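## Task

Take the lid resting at lid park LP1 and seat it completely on culture plate E01, which sits in nest N1. The plate must finish in its original spot. The lid must stay in place without the robot supporting it. Release it and pull the gripper away at the end.

## Robot and tools

Robot: one arm with a two-finger parallel gripper and one camera, cam_wrist (616x616, fisheye, mounted on the wrist). The gripper's fingers point along its own +z axis and close along its own y axis. The reported end_effector_position is the point between the pads when closed. Closed fingertips stick out about 33 mm past it, fully open ones about 9 mm. While closing, the tips travel roughly 24 mm farther from the arm, so keep that margin above any surface.

Scene frame: origin on the table top directly beneath the arm base, +z up, +y to the left when facing along +x. Positions are in metres; orientation is a quaternion written w first (qw, qx, qy, qz). The base may be tilted, and the printed hand position gets less accurate at long reach.

The row: every motion command uses a row of 10 numbers: x, y, z, qw, qx, qy, qz, position, force_limit, speed. The first seven are an absolute gripper pose in the scene frame (not an offset). The last three are gripper-finger settings, each in [-1, 1]. position: +1 fully open (140 mm), about -0.8 pads touching, -1 closes until blocked. force_limit: squeeze strength, roughly 14 N at -1, 60 N at 0, 107 N at +1. speed: finger closing/opening rate, roughly 30 mm/s at -1, 140 at 0, 250 at +1. Always repeat the wanted quaternion in each row; the reported one may have drifted.

Tools:
- execute_actions {"actions": [...], "pictures": bool}. An empty list just returns the state. One action {"rows": [[10 numbers], ...], "steps": n}: one row per control step (1/30 s), n up to 15 (default 15), up to 15 rows; the final row repeats if rows run out. A wait {"steps": n} with no rows, n up to 300, counted from the previous result including your reply time. A target more than 0.6 m from the last reported position along any gripper axis is refused and nothing is sent.
- move {"target": [10 numbers], "speed": m/s from 0.002 to 0.5, default 0.25}. Drives the gripper straight toward one absolute pose over 0.5 to 10 s (longer paths stop at 10 s, short). Rotation takes the shorter way, capped at twice the speed value in rad/s. Finger settings are applied at the start. It does not avoid obstacles and may overshoot the speed, especially with the arm nearly straight. Its result adds a "move:" line: done (at rest near target), or off_target, moving, held, fault; limits=paced means the pose was clipped, limits=held means some steps were blocked (the arm may then jump fast). Distance to target is given.
- wait {"seconds": 0 to 10}: lets time pass without new commands.
- zoom_image {"camera": "cam_wrist", "region": [x0, y0, x1, y1]} in pixels of the latest image, top-left origin, at most 504x504.
- finished_scene {"scene": current scene number}: ends and grades the scene; irreversible. Replying without any tool call ends everything.

Control behaviour: each step the commanded pose is clipped to within 70 mm and 16 degrees of the measured pose; position is favoured over orientation. After an action ends the arm only continues to the last clipped pose, so check the reported pose and send the remainder. A "Hand target" line shows where the controller is heading. "pose unreachable" and HELD mark steps the clearance check altered or blocked (a mounting post under the base counts as arm).

Gripping: send position -1 and confirm object_status is 2. Codes: 0 moving, 1 blocked while opening, 2 blocked while closing, 3 reached target or pads met (thin items may still be held). Stopped fingers stay put until position changes by at least 0.01 or the object yields. To squeeze harder, raise force_limit and switch position between -1 and -0.98. position_measured is in counts: 3 fully open, 230 pads together, nonlinear.

Joint ranges (rad): waist -2.744..2.744, shoulder -1.784..1.784, upper arm roll -2.901..2.901, elbow -3.042..-0.152, forearm roll -2.807..2.807, wrist pitch 0.544..4.517, wrist roll -3.016..3.016. Load limits (N m): waist 35, shoulder 35, upper arm roll 32, elbow 30, forearm roll 12, wrist pitch 12, wrist roll 12, including held weight. Reaching a limit triggers a TORQUE FAULT: the arm halts 10 s and the rest of the call is dropped. Holding loads heats motors; MOTOR HOT warns, OVER-TEMPERATURE FAULT brakes the arm until cool.

Suggested order: look, locate LP1 and the lid, open and descend above the lid, close and check status 2, lift, carry over the plate in N1, lower gently until seated, open, retreat upward, confirm in images, then finish.

Avoid: knocking anything off the table (ends the scene), dropping or slamming the lid, fast contacts or targets set deep past a surface (they press harder), shifting the plate, and leaving the lid held up by the gripper. Expect occasional tugs on held items or pushes on loose ones. Keep motion smooth and fast; thinking time also lets the simulation run.

Each tool is called after "Emit:" as name(argument=value, ...) on one line, values as JSON.

## Session

Emit:
execute_actions(actions=[])

Scene clock: 0.00 s of 6000.00 s.
end_effector_position=(+0.5361, -0.0890, +0.1643) position_measured=3 object_status=3 end_effector_quat_wxyz=(-0.093, -0.346, +0.907, +0.221)
Joint positions: [-0.274  0.448 -0.043 -1.605  0.245  1.616  0.474]
Joint velocities: [ 0.002  0.    -0.001  0.001  0.001  0.    -0.001]
Hand target: +0.536, -0.089, +0.164; -0.093, -0.346, +0.907, +0.221

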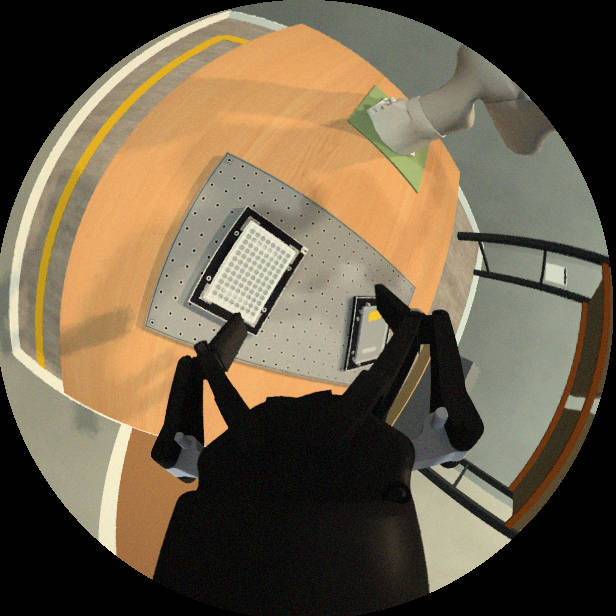

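Emit:
zoom_image(camera="cam_wrist", region=[130, 130, 480, 400])

Region (130, 130, 480, 400) of cam_wrist's 616x616 image, scaled by 1.440, with more detail than that image has; it fills the top 389 rows of this view, and the rest is white.

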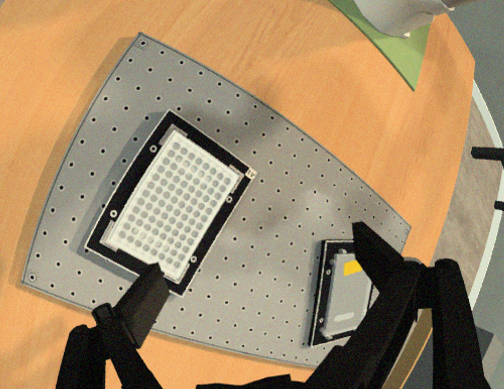

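Emit:
move(target=[0.42, -0.06, 0.34, 0, 0, 1, 0, 1, 0, 0], speed=0.25)

Scene clock: 21.43 s of 6000.00 s.
end_effector_position=(+0.4213, -0.0626, +0.3439) position_measured=3 object_status=3 end_effector_quat_wxyz=(+0.004, -0.008, +1.000, -0.002)
Joint positions: [-0.344 -0.431  0.153 -2.204  0.062  1.781  1.351]
Joint velocities: [-0.004 -0.     0.003  0.    -0.001 -0.     0.026]
Hand target: +0.420, -0.061, +0.343; +0.002, -0.001, +1.000, -0.000
Off the commanded pose: 0.005 m, 1 deg.
After step 90, 15.73 s passed at rest.
move: off_target

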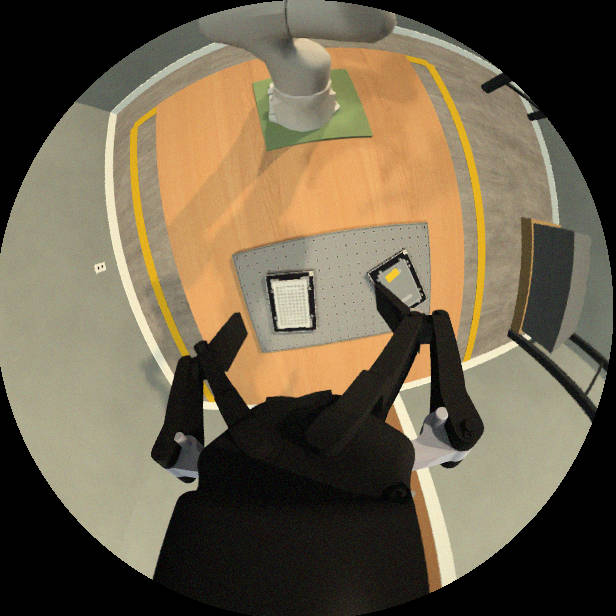

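Emit:
zoom_image(camera="cam_wrist", region=[220, 200, 450, 370])

Region (220, 200, 450, 370) of cam_wrist's 616x616 image, scaled by 2.191, with more detail than that image has; it fills the top 373 rows of this view, and the rest is white.

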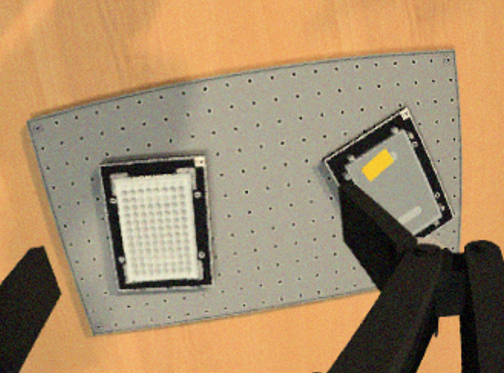

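Emit:
zoom_image(camera="cam_wrist", region=[250, 250, 340, 350])

Region (250, 250, 340, 350) of cam_wrist's 616x616 image, scaled by 5.040, with more detail than that image has; it fills the left 454 columns of this view, and the rest is white.

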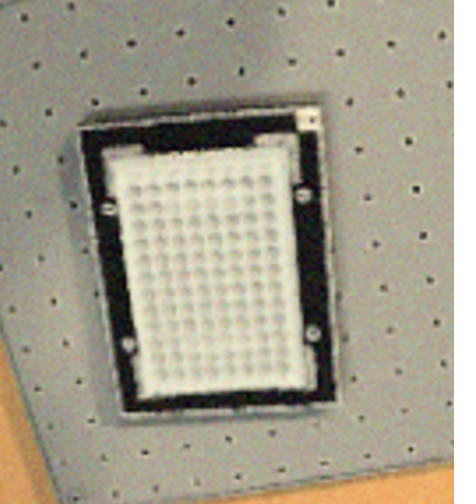

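Emit:
move(target=[0.42, -0.06, 0.22, 0, 0, 1, 0, 1, 0, 0], speed=0.25)

Scene clock: 50.37 s of 6000.00 s.
end_effector_position=(+0.4190, -0.0619, +0.2209) position_measured=3 object_status=3 end_effector_quat_wxyz=(-0.001, -0.003, +1.000, -0.001)
Joint positions: [-0.342 -0.368  0.173 -2.464  0.068  2.095  1.364]
Joint velocities: [ 0.001 -0.    -0.    -0.     0.001  0.011  0.002]
Hand target: +0.420, -0.061, +0.220; +0.000, +0.001, +1.000, +0.000
Off the commanded pose: 0.002 m, 0 deg.
After step 90, 24.67 s passed at rest.
move: done

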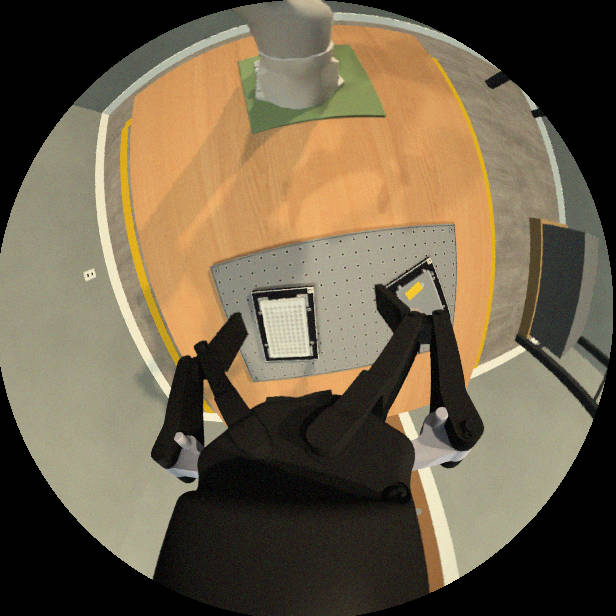

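Emit:
zoom_image(camera="cam_wrist", region=[200, 220, 470, 390])

Region (200, 220, 470, 390) of cam_wrist's 616x616 image, scaled by 1.867, with more detail than that image has; it fills the top 317 rows of this view, and the rest is white.

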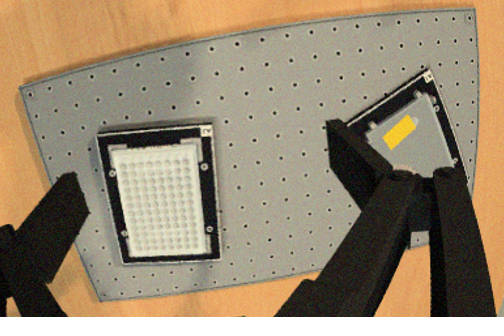

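Emit:
move(target=[0.535, -0.08, 0.22, 0, 0, 1, 0, 1, 0, 0], speed=0.25)

Scene clock: 73.23 s of 6000.00 s.
end_effector_position=(+0.5362, -0.0783, +0.2197) position_measured=3 object_status=3 end_effector_quat_wxyz=(+0.004, -0.004, +1.000, +0.004)
Joint positions: [-0.354 -0.011  0.19  -2.098  0.012  2.09   1.407]
Joint velocities: [-0.001  0.001 -0.001  0.004 -0.004 -0.009  0.022]
Hand target: +0.535, -0.078, +0.219; +0.001, -0.000, +1.000, +0.003
Off the commanded pose: 0.002 m, 1 deg.
After step 90, 18.87 s passed at rest.
move: done

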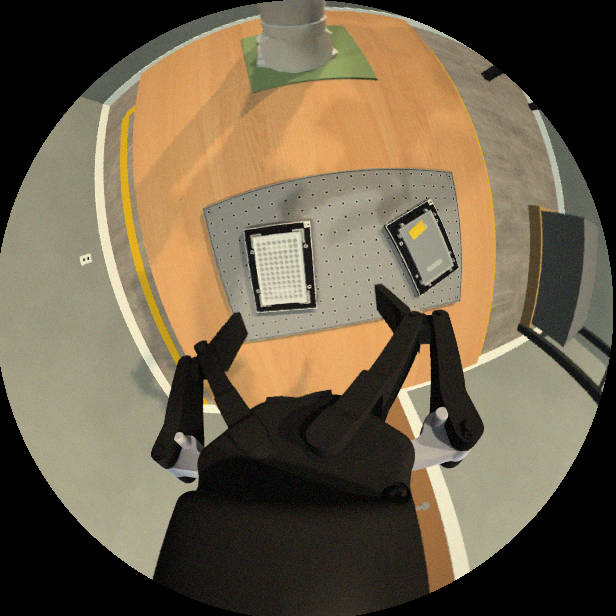

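Emit:
zoom_image(camera="cam_wrist", region=[200, 160, 480, 350])

Region (200, 160, 480, 350) of cam_wrist's 616x616 image, scaled by 1.800, with more detail than that image has; it fills the top 342 rows of this view, and the rest is white.

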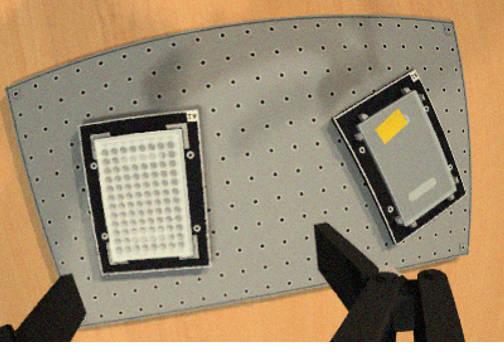

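Emit:
zoom_image(camera="cam_wrist", region=[370, 185, 480, 305])

Region (370, 185, 480, 305) of cam_wrist's 616x616 image, scaled by 4.200, with more detail than that image has; it fills the left 462 columns of this view, and the rest is white.

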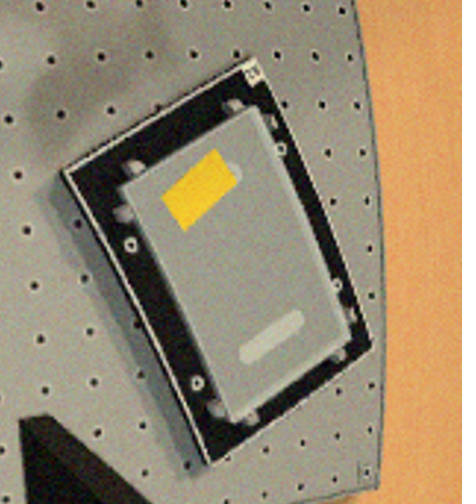

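Emit:
execute_actions(actions=[{"rows": [[0.535, -0.078, 0.22, 0, 0, 1, 0, -1, 0, 1]], "steps": 15}], pictures=false)

Emit:
execute_actions(actions=[{"rows": [[0.535, -0.078, 0.22, 0, 0, 1, 0, -1, 0, 1]], "steps": 10}])

Scene clock: 127.93 s of 6000.00 s.
end_effector_position=(+0.5354, -0.0788, +0.2197) position_measured=188 object_status=0 end_effector_quat_wxyz=(+0.002, -0.001, +1.000, +0.001)
Joint positions: [-0.353 -0.011  0.191 -2.097  0.005  2.086  1.418]
Joint velocities: [ 0.001 -0.003 -0.     0.001 -0.002 -0.     0.003]
Hand target: +0.535, -0.078, +0.220; +0.000, -0.000, +1.000, +0.000
Off the commanded pose: 0.001 m, 0 deg.
Steps of this call (steps 1 to 90: nothing new was sent; then 51.20 s passed at rest; steps 91 to 105: all 15 steps of this action). Readings (end_effector_position | what the end effector reports):
91: (+0.5358, -0.0785, +0.2197) | position_measured=3 object_status=0
92: (+0.5358, -0.0786, +0.2197) | position_measured=13 object_status=0
94: (+0.5357, -0.0787, +0.2197) | position_measured=40 object_status=0
98: (+0.5355, -0.0787, +0.2197) | position_measured=94 object_status=0
105: the state above

Scene clock: 128.27 s of 6000.00 s.
end_effector_position=(+0.5354, -0.0787, +0.2198) position_measured=233 object_status=3 end_effector_quat_wxyz=(+0.002, -0.001, +1.000, +0.001)
Joint positions: [-0.353 -0.011  0.191 -2.097  0.005  2.086  1.419]
Joint velocities: [-0.001  0.001 -0.002  0.002 -0.001 -0.     0.002]
Hand target: +0.535, -0.078, +0.220; +0.000, -0.000, +1.000, +0.000
Off the commanded pose: 0.001 m, 0 deg.
Steps of this call (steps 1 to 10: all 10 steps of this action). Readings (end_effector_position | what the end effector reports):
1: (+0.5354, -0.0788, +0.2197) | position_measured=202 object_status=0
2: (+0.5354, -0.0788, +0.2197) | position_measured=215 object_status=0
4: (+0.5354, -0.0787, +0.2197) | position_measured=233 object_status=0
8: (+0.5354, -0.0787, +0.2198) | position_measured=233 object_status=0
10: the state above

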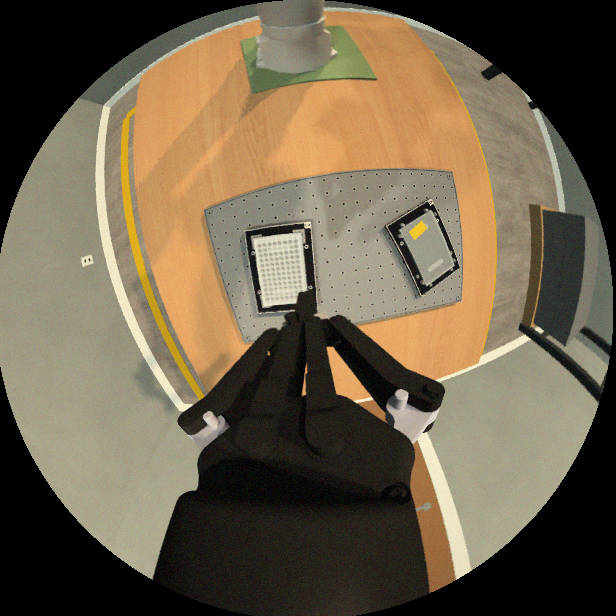

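Emit:
move(target=[0.5445, 0.1725, 0.15, 0, -0.2164, 0.9763, 0, 1, 0, 1], speed=0.3)

Scene clock: 171.07 s of 6000.00 s.
end_effector_position=(+0.5379, +0.1764, +0.1500) position_measured=3 object_status=3 end_effector_quat_wxyz=(-0.003, -0.221, +0.975, +0.006)
Joint positions: [-0.102  0.158  0.411 -2.086 -0.063  2.222  1.482]
Joint velocities: [ 0.001  0.     0.001  0.002 -0.005  0.003  0.021]
Hand target: +0.540, +0.176, +0.150; -0.001, -0.216, +0.976, +0.005
Off the commanded pose: 0.008 m, 1 deg.
After step 90, 38.33 s passed at rest.
move: off_target

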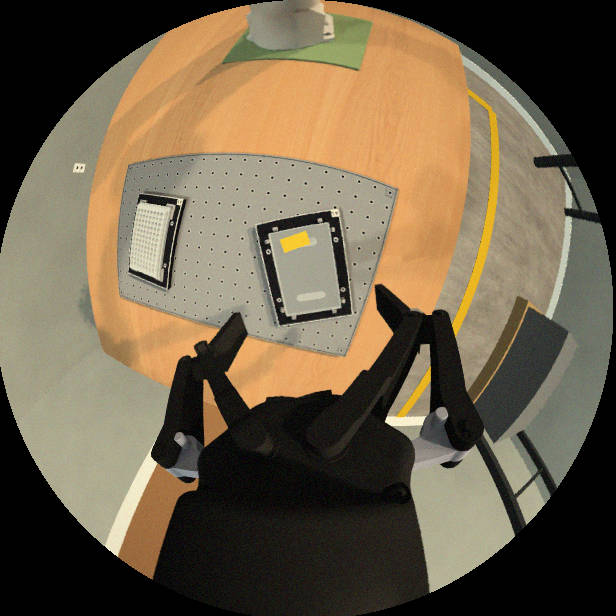

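Emit:
zoom_image(camera="cam_wrist", region=[210, 190, 410, 360])

Region (210, 190, 410, 360) of cam_wrist's 616x616 image, scaled by 2.520, with more detail than that image has; it fills the top 428 rows of this view, and the rest is white.

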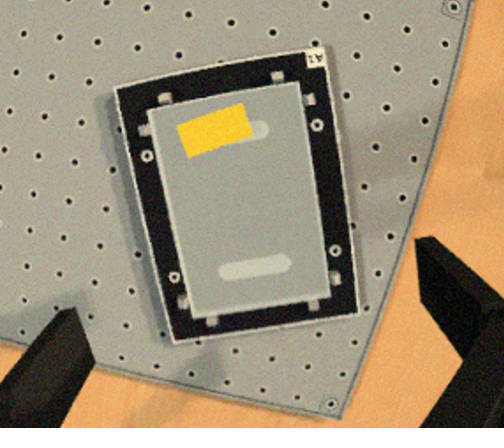

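Emit:
move(target=[0.543, 0.174, 0.075, 0, -0.2164, 0.9763, 0, 1, 0, 1], speed=0.15)

Scene clock: 181.73 s of 6000.00 s.
end_effector_position=(+0.5410, +0.1744, +0.0745) position_measured=3 object_status=3 end_effector_quat_wxyz=(-0.003, -0.220, +0.975, +0.002)
Joint positions: [-0.075  0.289  0.378 -2.131 -0.148  2.387  1.539]
Joint velocities: [ 0.008 -0.002 -0.008  0.001 -0.001  0.013  0.015]
Hand target: +0.543, +0.174, +0.075; +0.000, -0.216, +0.976, +0.001
Off the commanded pose: 0.002 m, 1 deg.
After step 90, 6.57 s passed at rest.
move: done

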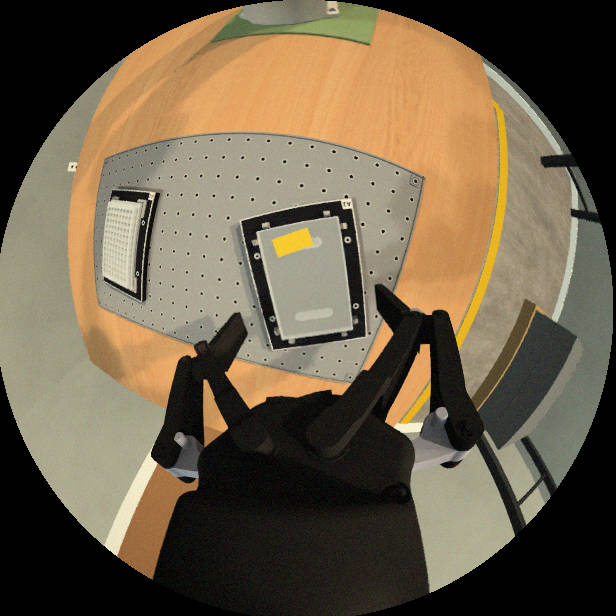

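Emit:
zoom_image(camera="cam_wrist", region=[200, 180, 420, 370])

Region (200, 180, 420, 370) of cam_wrist's 616x616 image, scaled by 2.291, with more detail than that image has; it fills the top 435 rows of this view, and the rest is white.

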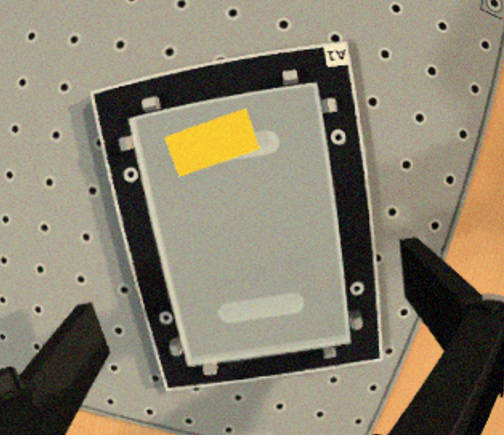

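Emit:
move(target=[0.543, 0.174, 0.04, 0, -0.2164, 0.9763, 0, 1, 0, 1], speed=0.08)

Scene clock: 187.07 s of 6000.00 s.
end_effector_position=(+0.5417, +0.1743, +0.0401) position_measured=3 object_status=3 end_effector_quat_wxyz=(-0.002, -0.219, +0.976, +0.001)
Joint positions: [-0.052  0.356  0.349 -2.139 -0.185  2.459  1.565]
Joint velocities: [ 0.008  0.001 -0.008  0.001  0.001  0.013  0.011]
Hand target: +0.543, +0.174, +0.040; -0.000, -0.216, +0.976, +0.000
Off the commanded pose: 0.001 m, 0 deg.
After step 90, 1.40 s passed at rest.
move: done

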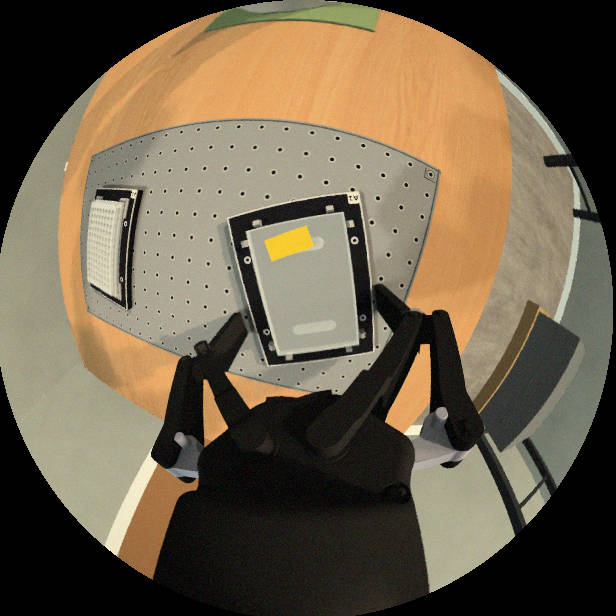

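Emit:
zoom_image(camera="cam_wrist", region=[190, 180, 430, 380])

Region (190, 180, 430, 380) of cam_wrist's 616x616 image, scaled by 2.100, with more detail than that image has.

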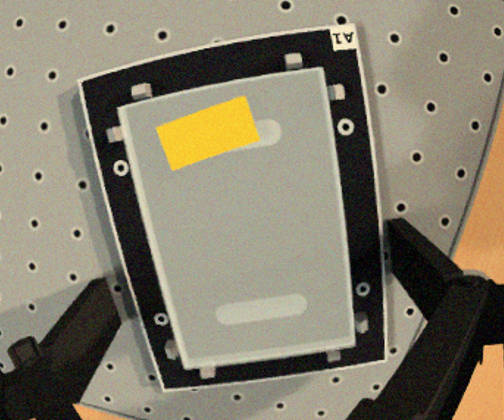

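Emit:
move(target=[0.543, 0.174, 0.05, 0, -0.2164, 0.9763, 0, 0.45, -0.5, 0.5], speed=0.05)

Scene clock: 221.40 s of 6000.00 s.
end_effector_position=(+0.5427, +0.1793, +0.0455) position_measured=41 object_status=2 end_effector_quat_wxyz=(+0.002, -0.220, +0.975, +0.002)
Joint positions: [-0.048  0.347  0.354 -2.138 -0.18   2.457  1.567]
Joint velocities: [ 0.001 -0.001 -0.    -0.001  0.001  0.002 -0.002]
Hand target: +0.543, +0.174, +0.050; +0.000, -0.217, +0.976, -0.000
Off the commanded pose: 0.007 m, 1 deg.
After step 90, 30.63 s passed at rest.
move: off_target

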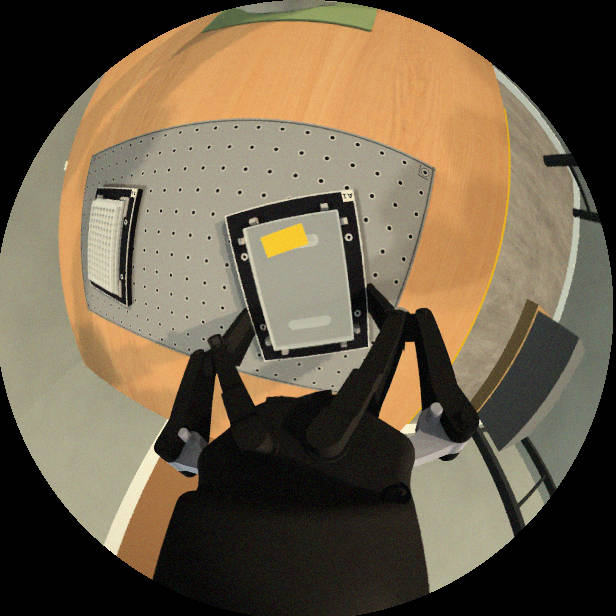

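Emit:
execute_actions(actions=[{"rows": [[0.5427, 0.1793, 0.0455, 0, -0.2164, 0.9763, 0, 1, 0, 1]], "steps": 15}], pictures=false)

Emit:
move(target=[0.541, 0.1785, 0.075, 0, -0.2164, 0.9763, 0, 0.45, -0.5, 1], speed=0.08)

Scene clock: 227.33 s of 6000.00 s.
end_effector_position=(+0.5422, +0.1803, +0.0445) position_measured=3 object_status=3 end_effector_quat_wxyz=(+0.000, -0.219, +0.976, +0.002)
Joint positions: [-0.042  0.349  0.349 -2.136 -0.18   2.456  1.571]
Joint velocities: [ 0.002 -0.    -0.005 -0.     0.    -0.     0.003]
Hand target: +0.543, +0.179, +0.045; +0.000, -0.216, +0.976, +0.000
Off the commanded pose: 0.001 m, 0 deg.
Steps of this call (steps 1 to 90: nothing new was sent; then 2.43 s passed at rest; steps 91 to 105: all 15 steps of this action). Readings (end_effector_position | what the end effector reports):
91: (+0.5428, +0.1794, +0.0454) | position_measured=41 object_status=0
92: (+0.5420, +0.1794, +0.0443) | position_measured=40 object_status=0
94: (+0.5418, +0.1797, +0.0442) | position_measured=13 object_status=0
98: (+0.5422, +0.1804, +0.0446) | position_measured=3 object_status=0
105: the state above

Scene clock: 228.27 s of 6000.00 s.
end_effector_position=(+0.5424, +0.1792, +0.0469) position_measured=43 object_status=2 end_effector_quat_wxyz=(+0.001, -0.218, +0.976, +0.003)
Joint positions: [-0.052  0.343  0.357 -2.139 -0.175  2.455  1.567]
Joint velocities: [-0.013  0.001  0.009 -0.002 -0.001  0.003 -0.003]
Hand target: +0.541, +0.179, +0.073; +0.001, -0.217, +0.976, -0.000
Off the commanded pose: 0.028 m, 0 deg.
move: off_target

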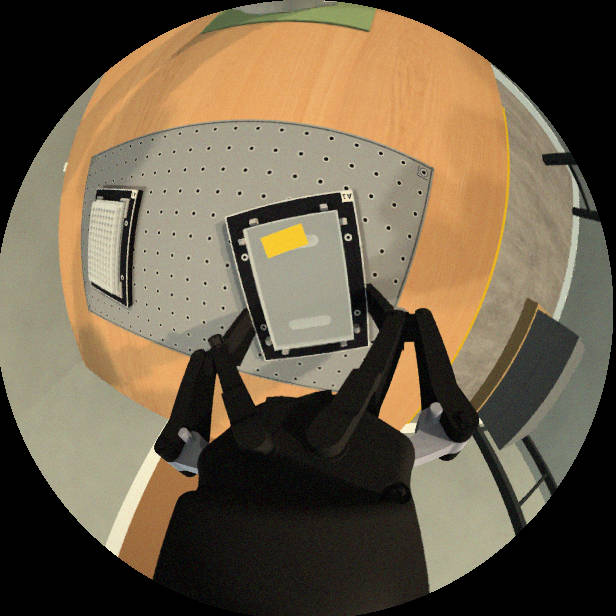

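Emit:
execute_actions(actions=[{"rows": [[0.5424, 0.1792, 0.047, 0, -0.2164, 0.9763, 0, 1, 0, 1]], "steps": 12}], pictures=false)

Emit:
move(target=[0.541, 0.1785, 0.075, 0, -0.2164, 0.9763, 0, 1, 0, 1], speed=0.08)

Scene clock: 230.67 s of 6000.00 s.
end_effector_position=(+0.5419, +0.1804, +0.0459) position_measured=3 object_status=0 end_effector_quat_wxyz=(+0.000, -0.219, +0.976, +0.002)
Joint positions: [-0.046  0.346  0.354 -2.137 -0.179  2.453  1.571]
Joint velocities: [ 0.002 -0.    -0.007  0.002 -0.002 -0.002  0.002]
Hand target: +0.542, +0.179, +0.047; +0.000, -0.216, +0.976, +0.000
Off the commanded pose: 0.002 m, 0 deg.
Steps of this call (steps 1 to 60: nothing new was sent; steps 61 to 72: all 12 steps of this action). Readings (end_effector_position | what the end effector reports):
61: (+0.5427, +0.1793, +0.0464) | position_measured=43 object_status=0
62: (+0.5420, +0.1796, +0.0456) | position_measured=41 object_status=0
64: (+0.5416, +0.1803, +0.0456) | position_measured=14 object_status=0
68: (+0.5419, +0.1807, +0.0460) | position_measured=3 object_status=0
72: the state above

Scene clock: 231.80 s of 6000.00 s.
end_effector_position=(+0.5422, +0.1782, +0.0746) position_measured=3 object_status=3 end_effector_quat_wxyz=(+0.002, -0.214, +0.977, -0.001)
Joint positions: [-0.057  0.288  0.367 -2.134 -0.154  2.398  1.564]
Joint velocities: [-0.002  0.001  0.002  0.     0.002 -0.011 -0.004]
Hand target: +0.541, +0.178, +0.075; +0.000, -0.217, +0.976, -0.000
Off the commanded pose: 0.001 m, 0 deg.
move: done

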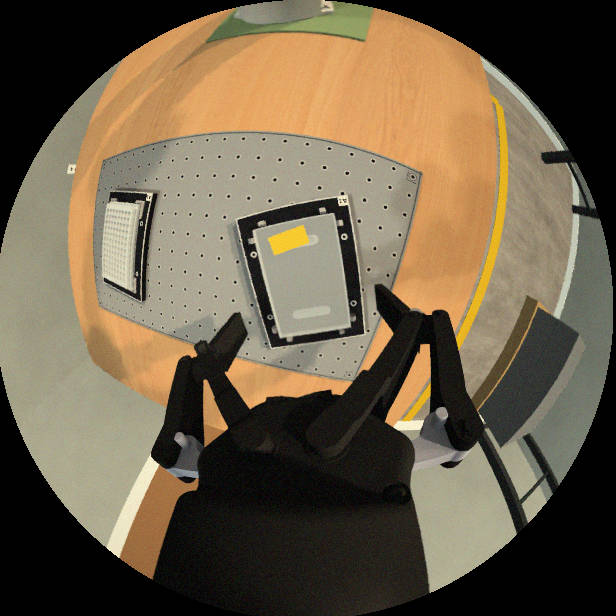

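Emit:
execute_actions(actions=[{"rows": [[0.541, 0.1785, 0.075, 0, -0.2164, 0.9763, 0, 0.45, -0.5, 0.5]], "steps": 15}])

Scene clock: 233.27 s of 6000.00 s.
end_effector_position=(+0.5416, +0.1780, +0.0745) position_measured=72 object_status=3 end_effector_quat_wxyz=(+0.001, -0.215, +0.977, -0.001)
Joint positions: [-0.057  0.288  0.368 -2.134 -0.154  2.396  1.562]
Joint velocities: [ 0.     0.    -0.001 -0.001 -0.001 -0.    -0.001]
Hand target: +0.541, +0.178, +0.075; +0.000, -0.216, +0.976, -0.000
Off the commanded pose: 0.001 m, 0 deg.
Steps of this call (steps 1 to 29: nothing new was sent; steps 30 to 44: all 15 steps of this action). Readings (end_effector_position | what the end effector reports):
30: (+0.5416, +0.1780, +0.0745) | position_measured=3 object_status=0
31: (+0.5416, +0.1780, +0.0745) | position_measured=11 object_status=0
33: (+0.5416, +0.1780, +0.0745) | position_measured=32 object_status=0
37: (+0.5416, +0.1780, +0.0745) | position_measured=71 object_status=0
44: the state above

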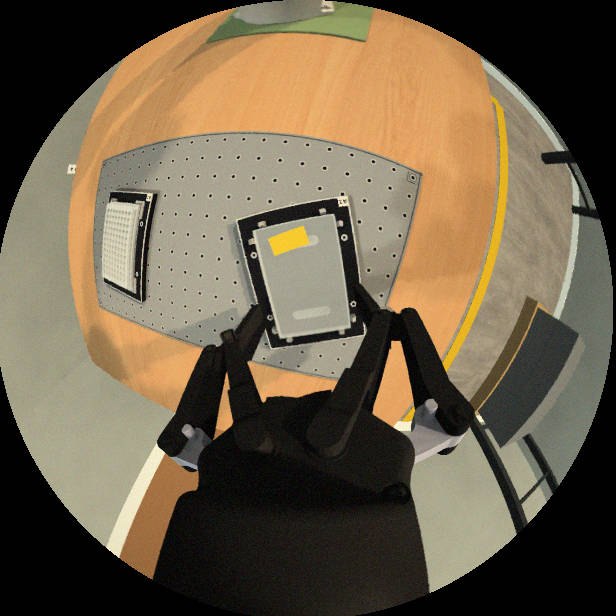

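Emit:
zoom_image(camera="cam_wrist", region=[200, 180, 420, 370])

Region (200, 180, 420, 370) of cam_wrist's 616x616 image, scaled by 2.291, with more detail than that image has; it fills the top 435 rows of this view, and the rest is white.

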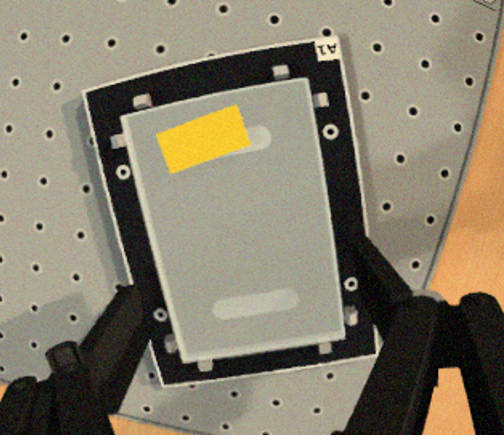

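Emit:
move(target=[0.541, 0.1785, 0.064, 0, -0.2164, 0.9763, 0, 0.45, -0.5, 0.5], speed=0.03)

Scene clock: 241.63 s of 6000.00 s.
end_effector_position=(+0.5404, +0.1789, +0.0650) position_measured=72 object_status=3 end_effector_quat_wxyz=(-0.001, -0.216, +0.976, +0.001)
Joint positions: [-0.057  0.307  0.367 -2.135 -0.159  2.41   1.562]
Joint velocities: [-0.001  0.001  0.001 -0.001 -0.002  0.007 -0.   ]
Hand target: +0.541, +0.179, +0.064; -0.000, -0.216, +0.976, +0.000
Off the commanded pose: 0.001 m, 0 deg.
After step 90, 4.63 s passed at rest.
move: done

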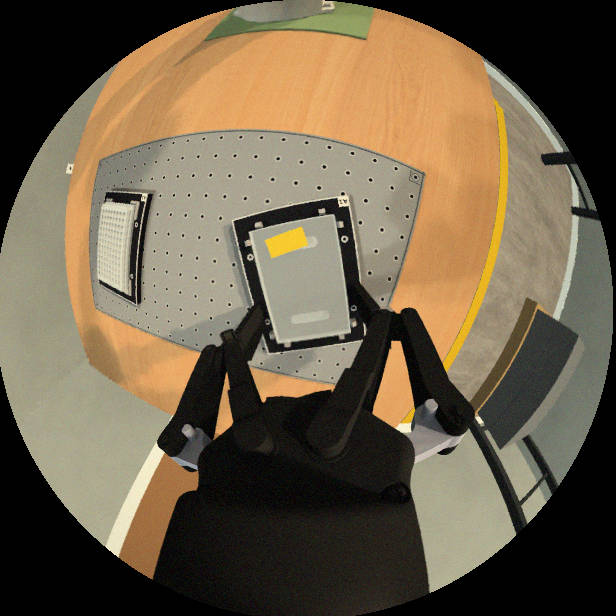

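Emit:
move(target=[0.541, 0.1785, 0.055, 0, -0.2164, 0.9763, 0, 0.45, -0.5, 0.5], speed=0.02)

Scene clock: 243.77 s of 6000.00 s.
end_effector_position=(+0.5407, +0.1793, +0.0610) position_measured=72 object_status=3 end_effector_quat_wxyz=(-0.001, -0.220, +0.976, -0.000)
Joint positions: [-0.053  0.315  0.364 -2.135 -0.167  2.419  1.562]
Joint velocities: [ 0.002 -0.001 -0.004 -0.001 -0.003 -0.     0.   ]
Hand target: +0.541, +0.179, +0.055; -0.000, -0.216, +0.976, +0.000
Off the commanded pose: 0.006 m, 0 deg.
move: off_target

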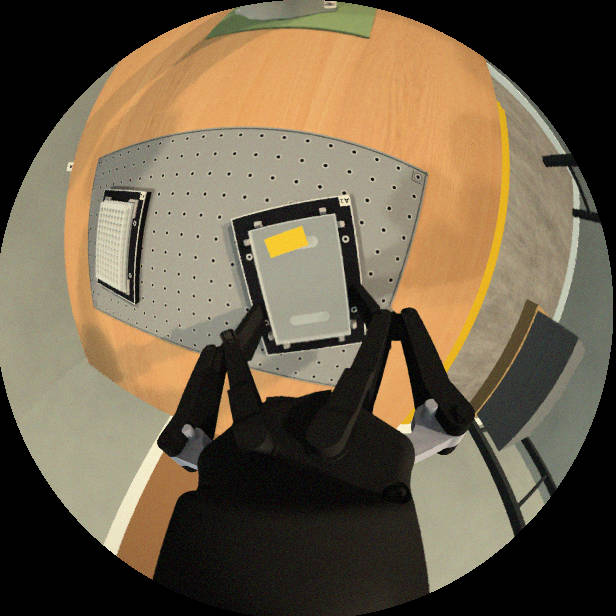

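Emit:
execute_actions(actions=[{"rows": [[0.541, 0.1785, 0.065, 0, -0.2164, 0.9763, 0, 0.45, -0.5, 0.5]], "steps": 15}])

Emit:
zoom_image(camera="cam_wrist", region=[200, 180, 420, 370])

Scene clock: 246.57 s of 6000.00 s.
end_effector_position=(+0.5421, +0.1790, +0.0648) position_measured=72 object_status=3 end_effector_quat_wxyz=(+0.002, -0.219, +0.976, -0.001)
Joint positions: [-0.054  0.307  0.364 -2.136 -0.165  2.417  1.562]
Joint velocities: [ 0.    -0.001  0.001 -0.    -0.001 -0.001 -0.   ]
Hand target: +0.541, +0.178, +0.065; +0.000, -0.216, +0.976, -0.000
Off the commanded pose: 0.001 m, 0 deg.
Steps of this call (steps 1 to 69: nothing new was sent; steps 70 to 84: all 15 steps of this action). Readings (end_effector_position | what the end effector reports):
70: (+0.5407, +0.1792, +0.0615) | position_measured=72 object_status=3
71: (+0.5411, +0.1791, +0.0625) | position_measured=72 object_status=3
73: (+0.5419, +0.1790, +0.0641) | position_measured=72 object_status=3
77: (+0.5422, +0.1790, +0.0648) | position_measured=72 object_status=3
84: the state above

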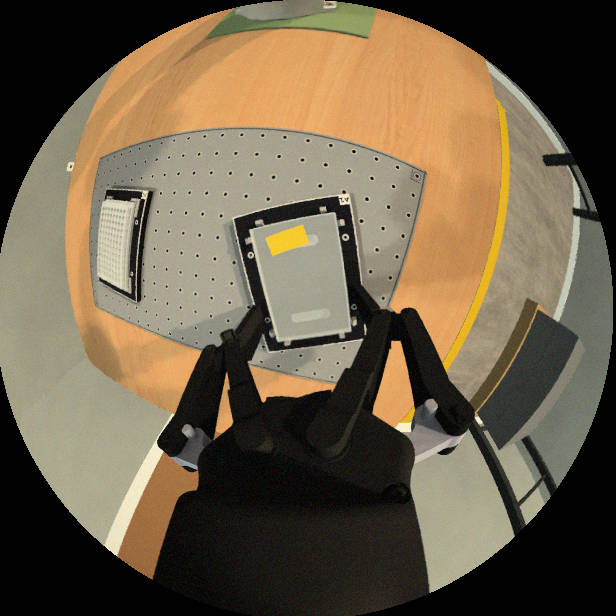

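Region (200, 180, 420, 370) of cam_wrist's 616x616 image, scaled by 2.291, with more detail than that image has; it fills the top 435 rows of this view, and the rest is white.

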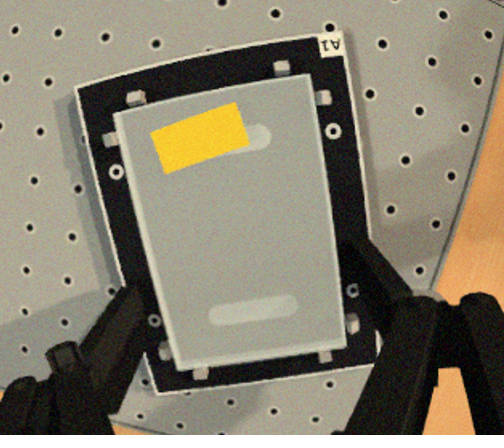

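Emit:
execute_actions(actions=[{"rows": [[0.541, 0.1785, 0.065, 0, -0.2164, 0.9763, 0, -1, -0.2, -0.6]], "steps": 15}])

Scene clock: 249.27 s of 6000.00 s.
end_effector_position=(+0.5424, +0.1790, +0.0655) position_measured=104 object_status=2 end_effector_quat_wxyz=(+0.002, -0.219, +0.976, -0.001)
Joint positions: [-0.054  0.306  0.364 -2.136 -0.165  2.417  1.562]
Joint velocities: [ 0.001 -0.001 -0.002 -0.002  0.001 -0.    -0.   ]
Hand target: +0.541, +0.178, +0.065; +0.000, -0.216, +0.976, -0.000
Off the commanded pose: 0.002 m, 0 deg.
Steps of this call (steps 1 to 66: nothing new was sent; steps 67 to 81: all 15 steps of this action). Readings (end_effector_position | what the end effector reports):
67: (+0.5421, +0.1790, +0.0648) | position_measured=72 object_status=0
68: (+0.5421, +0.1790, +0.0648) | position_measured=75 object_status=0
70: (+0.5421, +0.1790, +0.0648) | position_measured=83 object_status=0
74: (+0.5423, +0.1790, +0.0654) | position_measured=99 object_status=0
81: the state above

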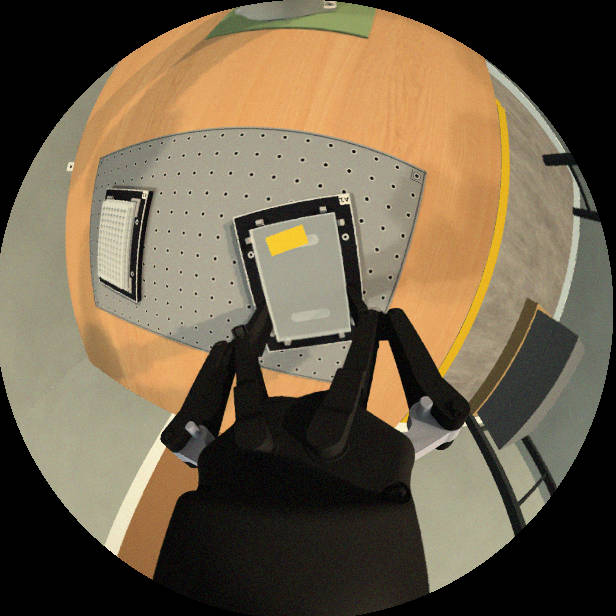

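Emit:
move(target=[0.541, 0.1785, 0.12, 0, -0.2164, 0.9763, 0, -1, -0.2, -0.6], speed=0.08)

Scene clock: 252.97 s of 6000.00 s.
end_effector_position=(+0.5421, +0.1779, +0.1196) position_measured=104 object_status=2 end_effector_quat_wxyz=(+0.002, -0.214, +0.977, -0.002)
Joint positions: [-0.071  0.209  0.386 -2.107 -0.109  2.299  1.534]
Joint velocities: [-0.     0.001 -0.001 -0.     0.001 -0.01  -0.007]
Hand target: +0.541, +0.178, +0.120; -0.000, -0.217, +0.976, -0.000
Off the commanded pose: 0.001 m, 0 deg.
move: done

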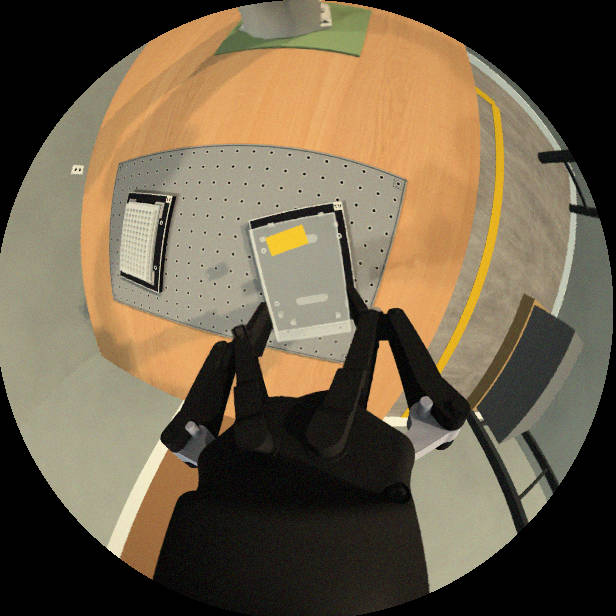

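Emit:
zoom_image(camera="cam_wrist", region=[200, 180, 420, 370])

Region (200, 180, 420, 370) of cam_wrist's 616x616 image, scaled by 2.291, with more detail than that image has; it fills the top 435 rows of this view, and the rest is white.

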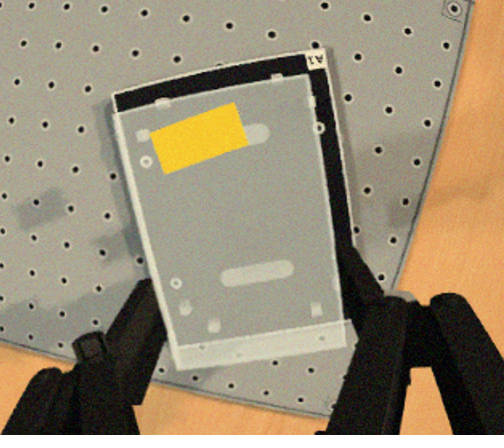

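Emit:
move(target=[0.538, -0.117, 0.12, 0, 0.0436, 0.999, 0, -1, -0.2, -0.6], speed=0.2)

Scene clock: 261.77 s of 6000.00 s.
end_effector_position=(+0.5431, -0.1228, +0.1197) position_measured=104 object_status=2 end_effector_quat_wxyz=(+0.004, +0.047, +0.999, -0.006)
Joint positions: [-0.38   0.155  0.151 -2.167 -0.048  2.326  1.482]
Joint velocities: [-0.     0.     0.003  0.003 -0.    -0.001 -0.007]
Hand target: +0.543, -0.121, +0.119; +0.002, +0.043, +0.999, -0.004
Off the commanded pose: 0.008 m, 1 deg.
After step 90, 3.93 s passed at rest.
move: off_target

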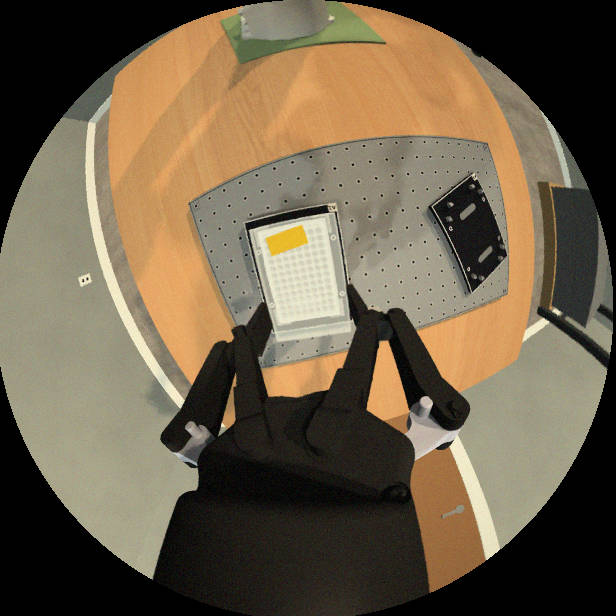

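Emit:
zoom_image(camera="cam_wrist", region=[200, 180, 420, 370])

Region (200, 180, 420, 370) of cam_wrist's 616x616 image, scaled by 2.291, with more detail than that image has; it fills the top 435 rows of this view, and the rest is white.

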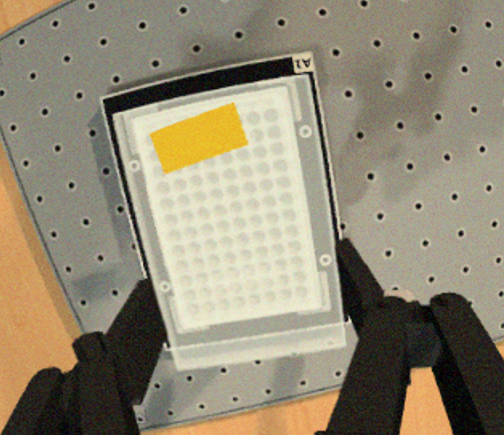

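Emit:
execute_actions(actions=[{"rows": [[0.5438, -0.1277, 0.1, 0, 0.0436, 0.999, 0, -1, -0.2, -0.6]], "steps": 15}])

Scene clock: 278.50 s of 6000.00 s.
end_effector_position=(+0.5414, -0.1277, +0.0990) position_measured=104 object_status=2 end_effector_quat_wxyz=(-0.004, +0.047, +0.999, -0.001)
Joint positions: [-0.391  0.198  0.149 -2.164 -0.047  2.35   1.468]
Joint velocities: [ 0.    -0.     0.002 -0.001  0.002  0.01  -0.01 ]
Hand target: +0.544, -0.128, +0.100; -0.000, +0.044, +0.999, -0.000
Off the commanded pose: 0.003 m, 1 deg.
Steps of this call (steps 1 to 90: nothing new was sent; then 13.23 s passed at rest; steps 91 to 105: all 15 steps of this action). Readings (end_effector_position | what the end effector reports):
91: (+0.5445, -0.1229, +0.1185) | position_measured=104 object_status=2
92: (+0.5446, -0.1235, +0.1146) | position_measured=104 object_status=2
94: (+0.5420, -0.1249, +0.1055) | position_measured=104 object_status=2
98: (+0.5402, -0.1267, +0.0987) | position_measured=104 object_status=2
105: the state above

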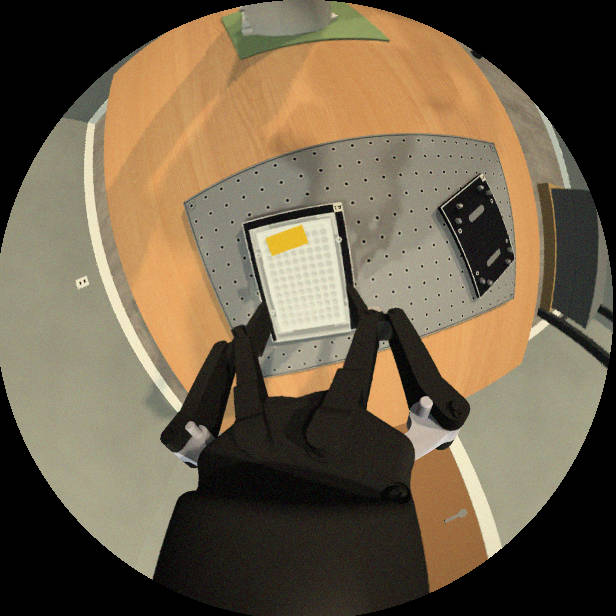

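Emit:
zoom_image(camera="cam_wrist", region=[200, 180, 420, 370])

Region (200, 180, 420, 370) of cam_wrist's 616x616 image, scaled by 2.291, with more detail than that image has; it fills the top 435 rows of this view, and the rest is white.

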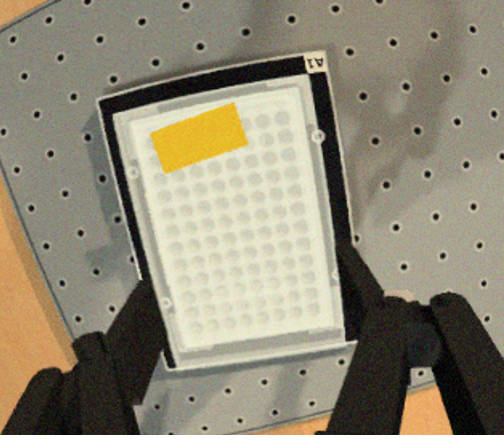

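Emit:
zoom_image(camera="cam_wrist", region=[230, 190, 370, 350])

Region (230, 190, 370, 350) of cam_wrist's 616x616 image, scaled by 3.150, with more detail than that image has; it fills the left 441 columns of this view, and the rest is white.

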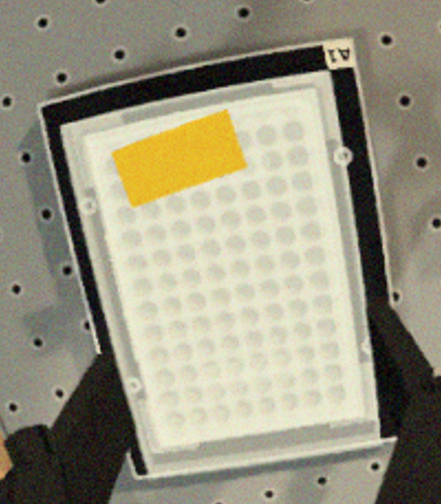

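Emit:
execute_actions(actions=[{"rows": [[0.5457, -0.1289, 0.09, 0, 0.0436, 0.999, 0, -1, -0.2, -0.6]], "steps": 15}], pictures=false)

Emit:
execute_actions(actions=[{"rows": [[0.5457, -0.1289, 0.09, 0, 0.0436, 0.999, 0, -1, -0.2, -0.6]], "steps": 15}])

Scene clock: 295.00 s of 6000.00 s.
end_effector_position=(+0.5439, -0.1274, +0.0895) position_measured=104 object_status=2 end_effector_quat_wxyz=(-0.003, +0.046, +0.999, +0.001)
Joint positions: [-0.391  0.22   0.149 -2.162 -0.047  2.371  1.465]
Joint velocities: [ 0.    -0.     0.001  0.002  0.001  0.007  0.   ]
Hand target: +0.546, -0.129, +0.090; +0.000, +0.044, +0.999, +0.000
Off the commanded pose: 0.002 m, 0 deg.
Steps of this call (steps 1 to 90: nothing new was sent; then 13.00 s passed at rest; steps 91 to 105: all 15 steps of this action). Readings (end_effector_position | what the end effector reports):
91: (+0.5429, -0.1280, +0.0985) | position_measured=104 object_status=2
92: (+0.5434, -0.1279, +0.0966) | position_measured=104 object_status=2
94: (+0.5428, -0.1274, +0.0922) | position_measured=104 object_status=2
98: (+0.5429, -0.1271, +0.0893) | position_measured=104 object_status=2
105: the state above

Scene clock: 295.50 s of 6000.00 s.
end_effector_position=(+0.5443, -0.1274, +0.0896) position_measured=104 object_status=2 end_effector_quat_wxyz=(-0.002, +0.046, +0.999, +0.001)
Joint positions: [-0.391  0.22   0.149 -2.162 -0.047  2.372  1.465]
Joint velocities: [ 0.    -0.    -0.     0.    -0.     0.001 -0.   ]
Hand target: +0.546, -0.129, +0.090; +0.000, +0.044, +0.999, +0.000
Off the commanded pose: 0.002 m, 0 deg.
Steps of this call (steps 1 to 15: all 15 steps of this action). Readings (end_effector_position | what the end effector reports):
1: (+0.5440, -0.1274, +0.0896) | position_measured=104 object_status=2
2: (+0.5440, -0.1274, +0.0896) | position_measured=104 object_status=2
4: (+0.5441, -0.1274, +0.0896) | position_measured=104 object_status=2
8: (+0.5442, -0.1274, +0.0896) | position_measured=104 object_status=2
15: the state above

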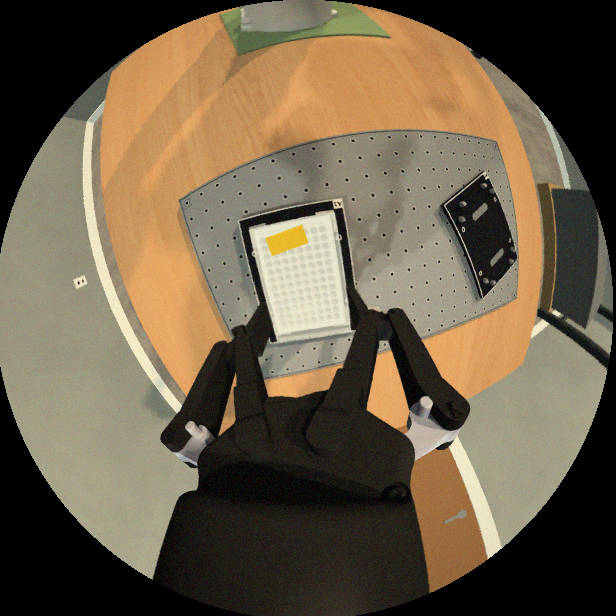

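Emit:
zoom_image(camera="cam_wrist", region=[230, 190, 370, 350])

Region (230, 190, 370, 350) of cam_wrist's 616x616 image, scaled by 3.150, with more detail than that image has; it fills the left 441 columns of this view, and the rest is white.

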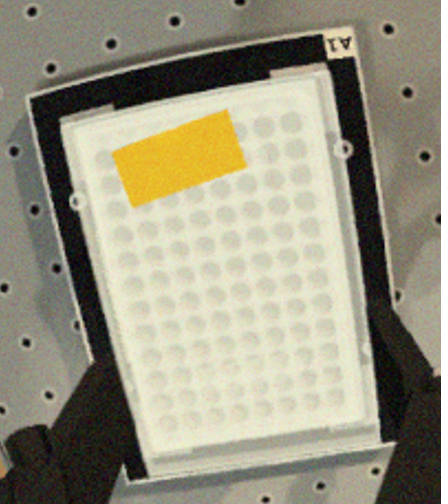

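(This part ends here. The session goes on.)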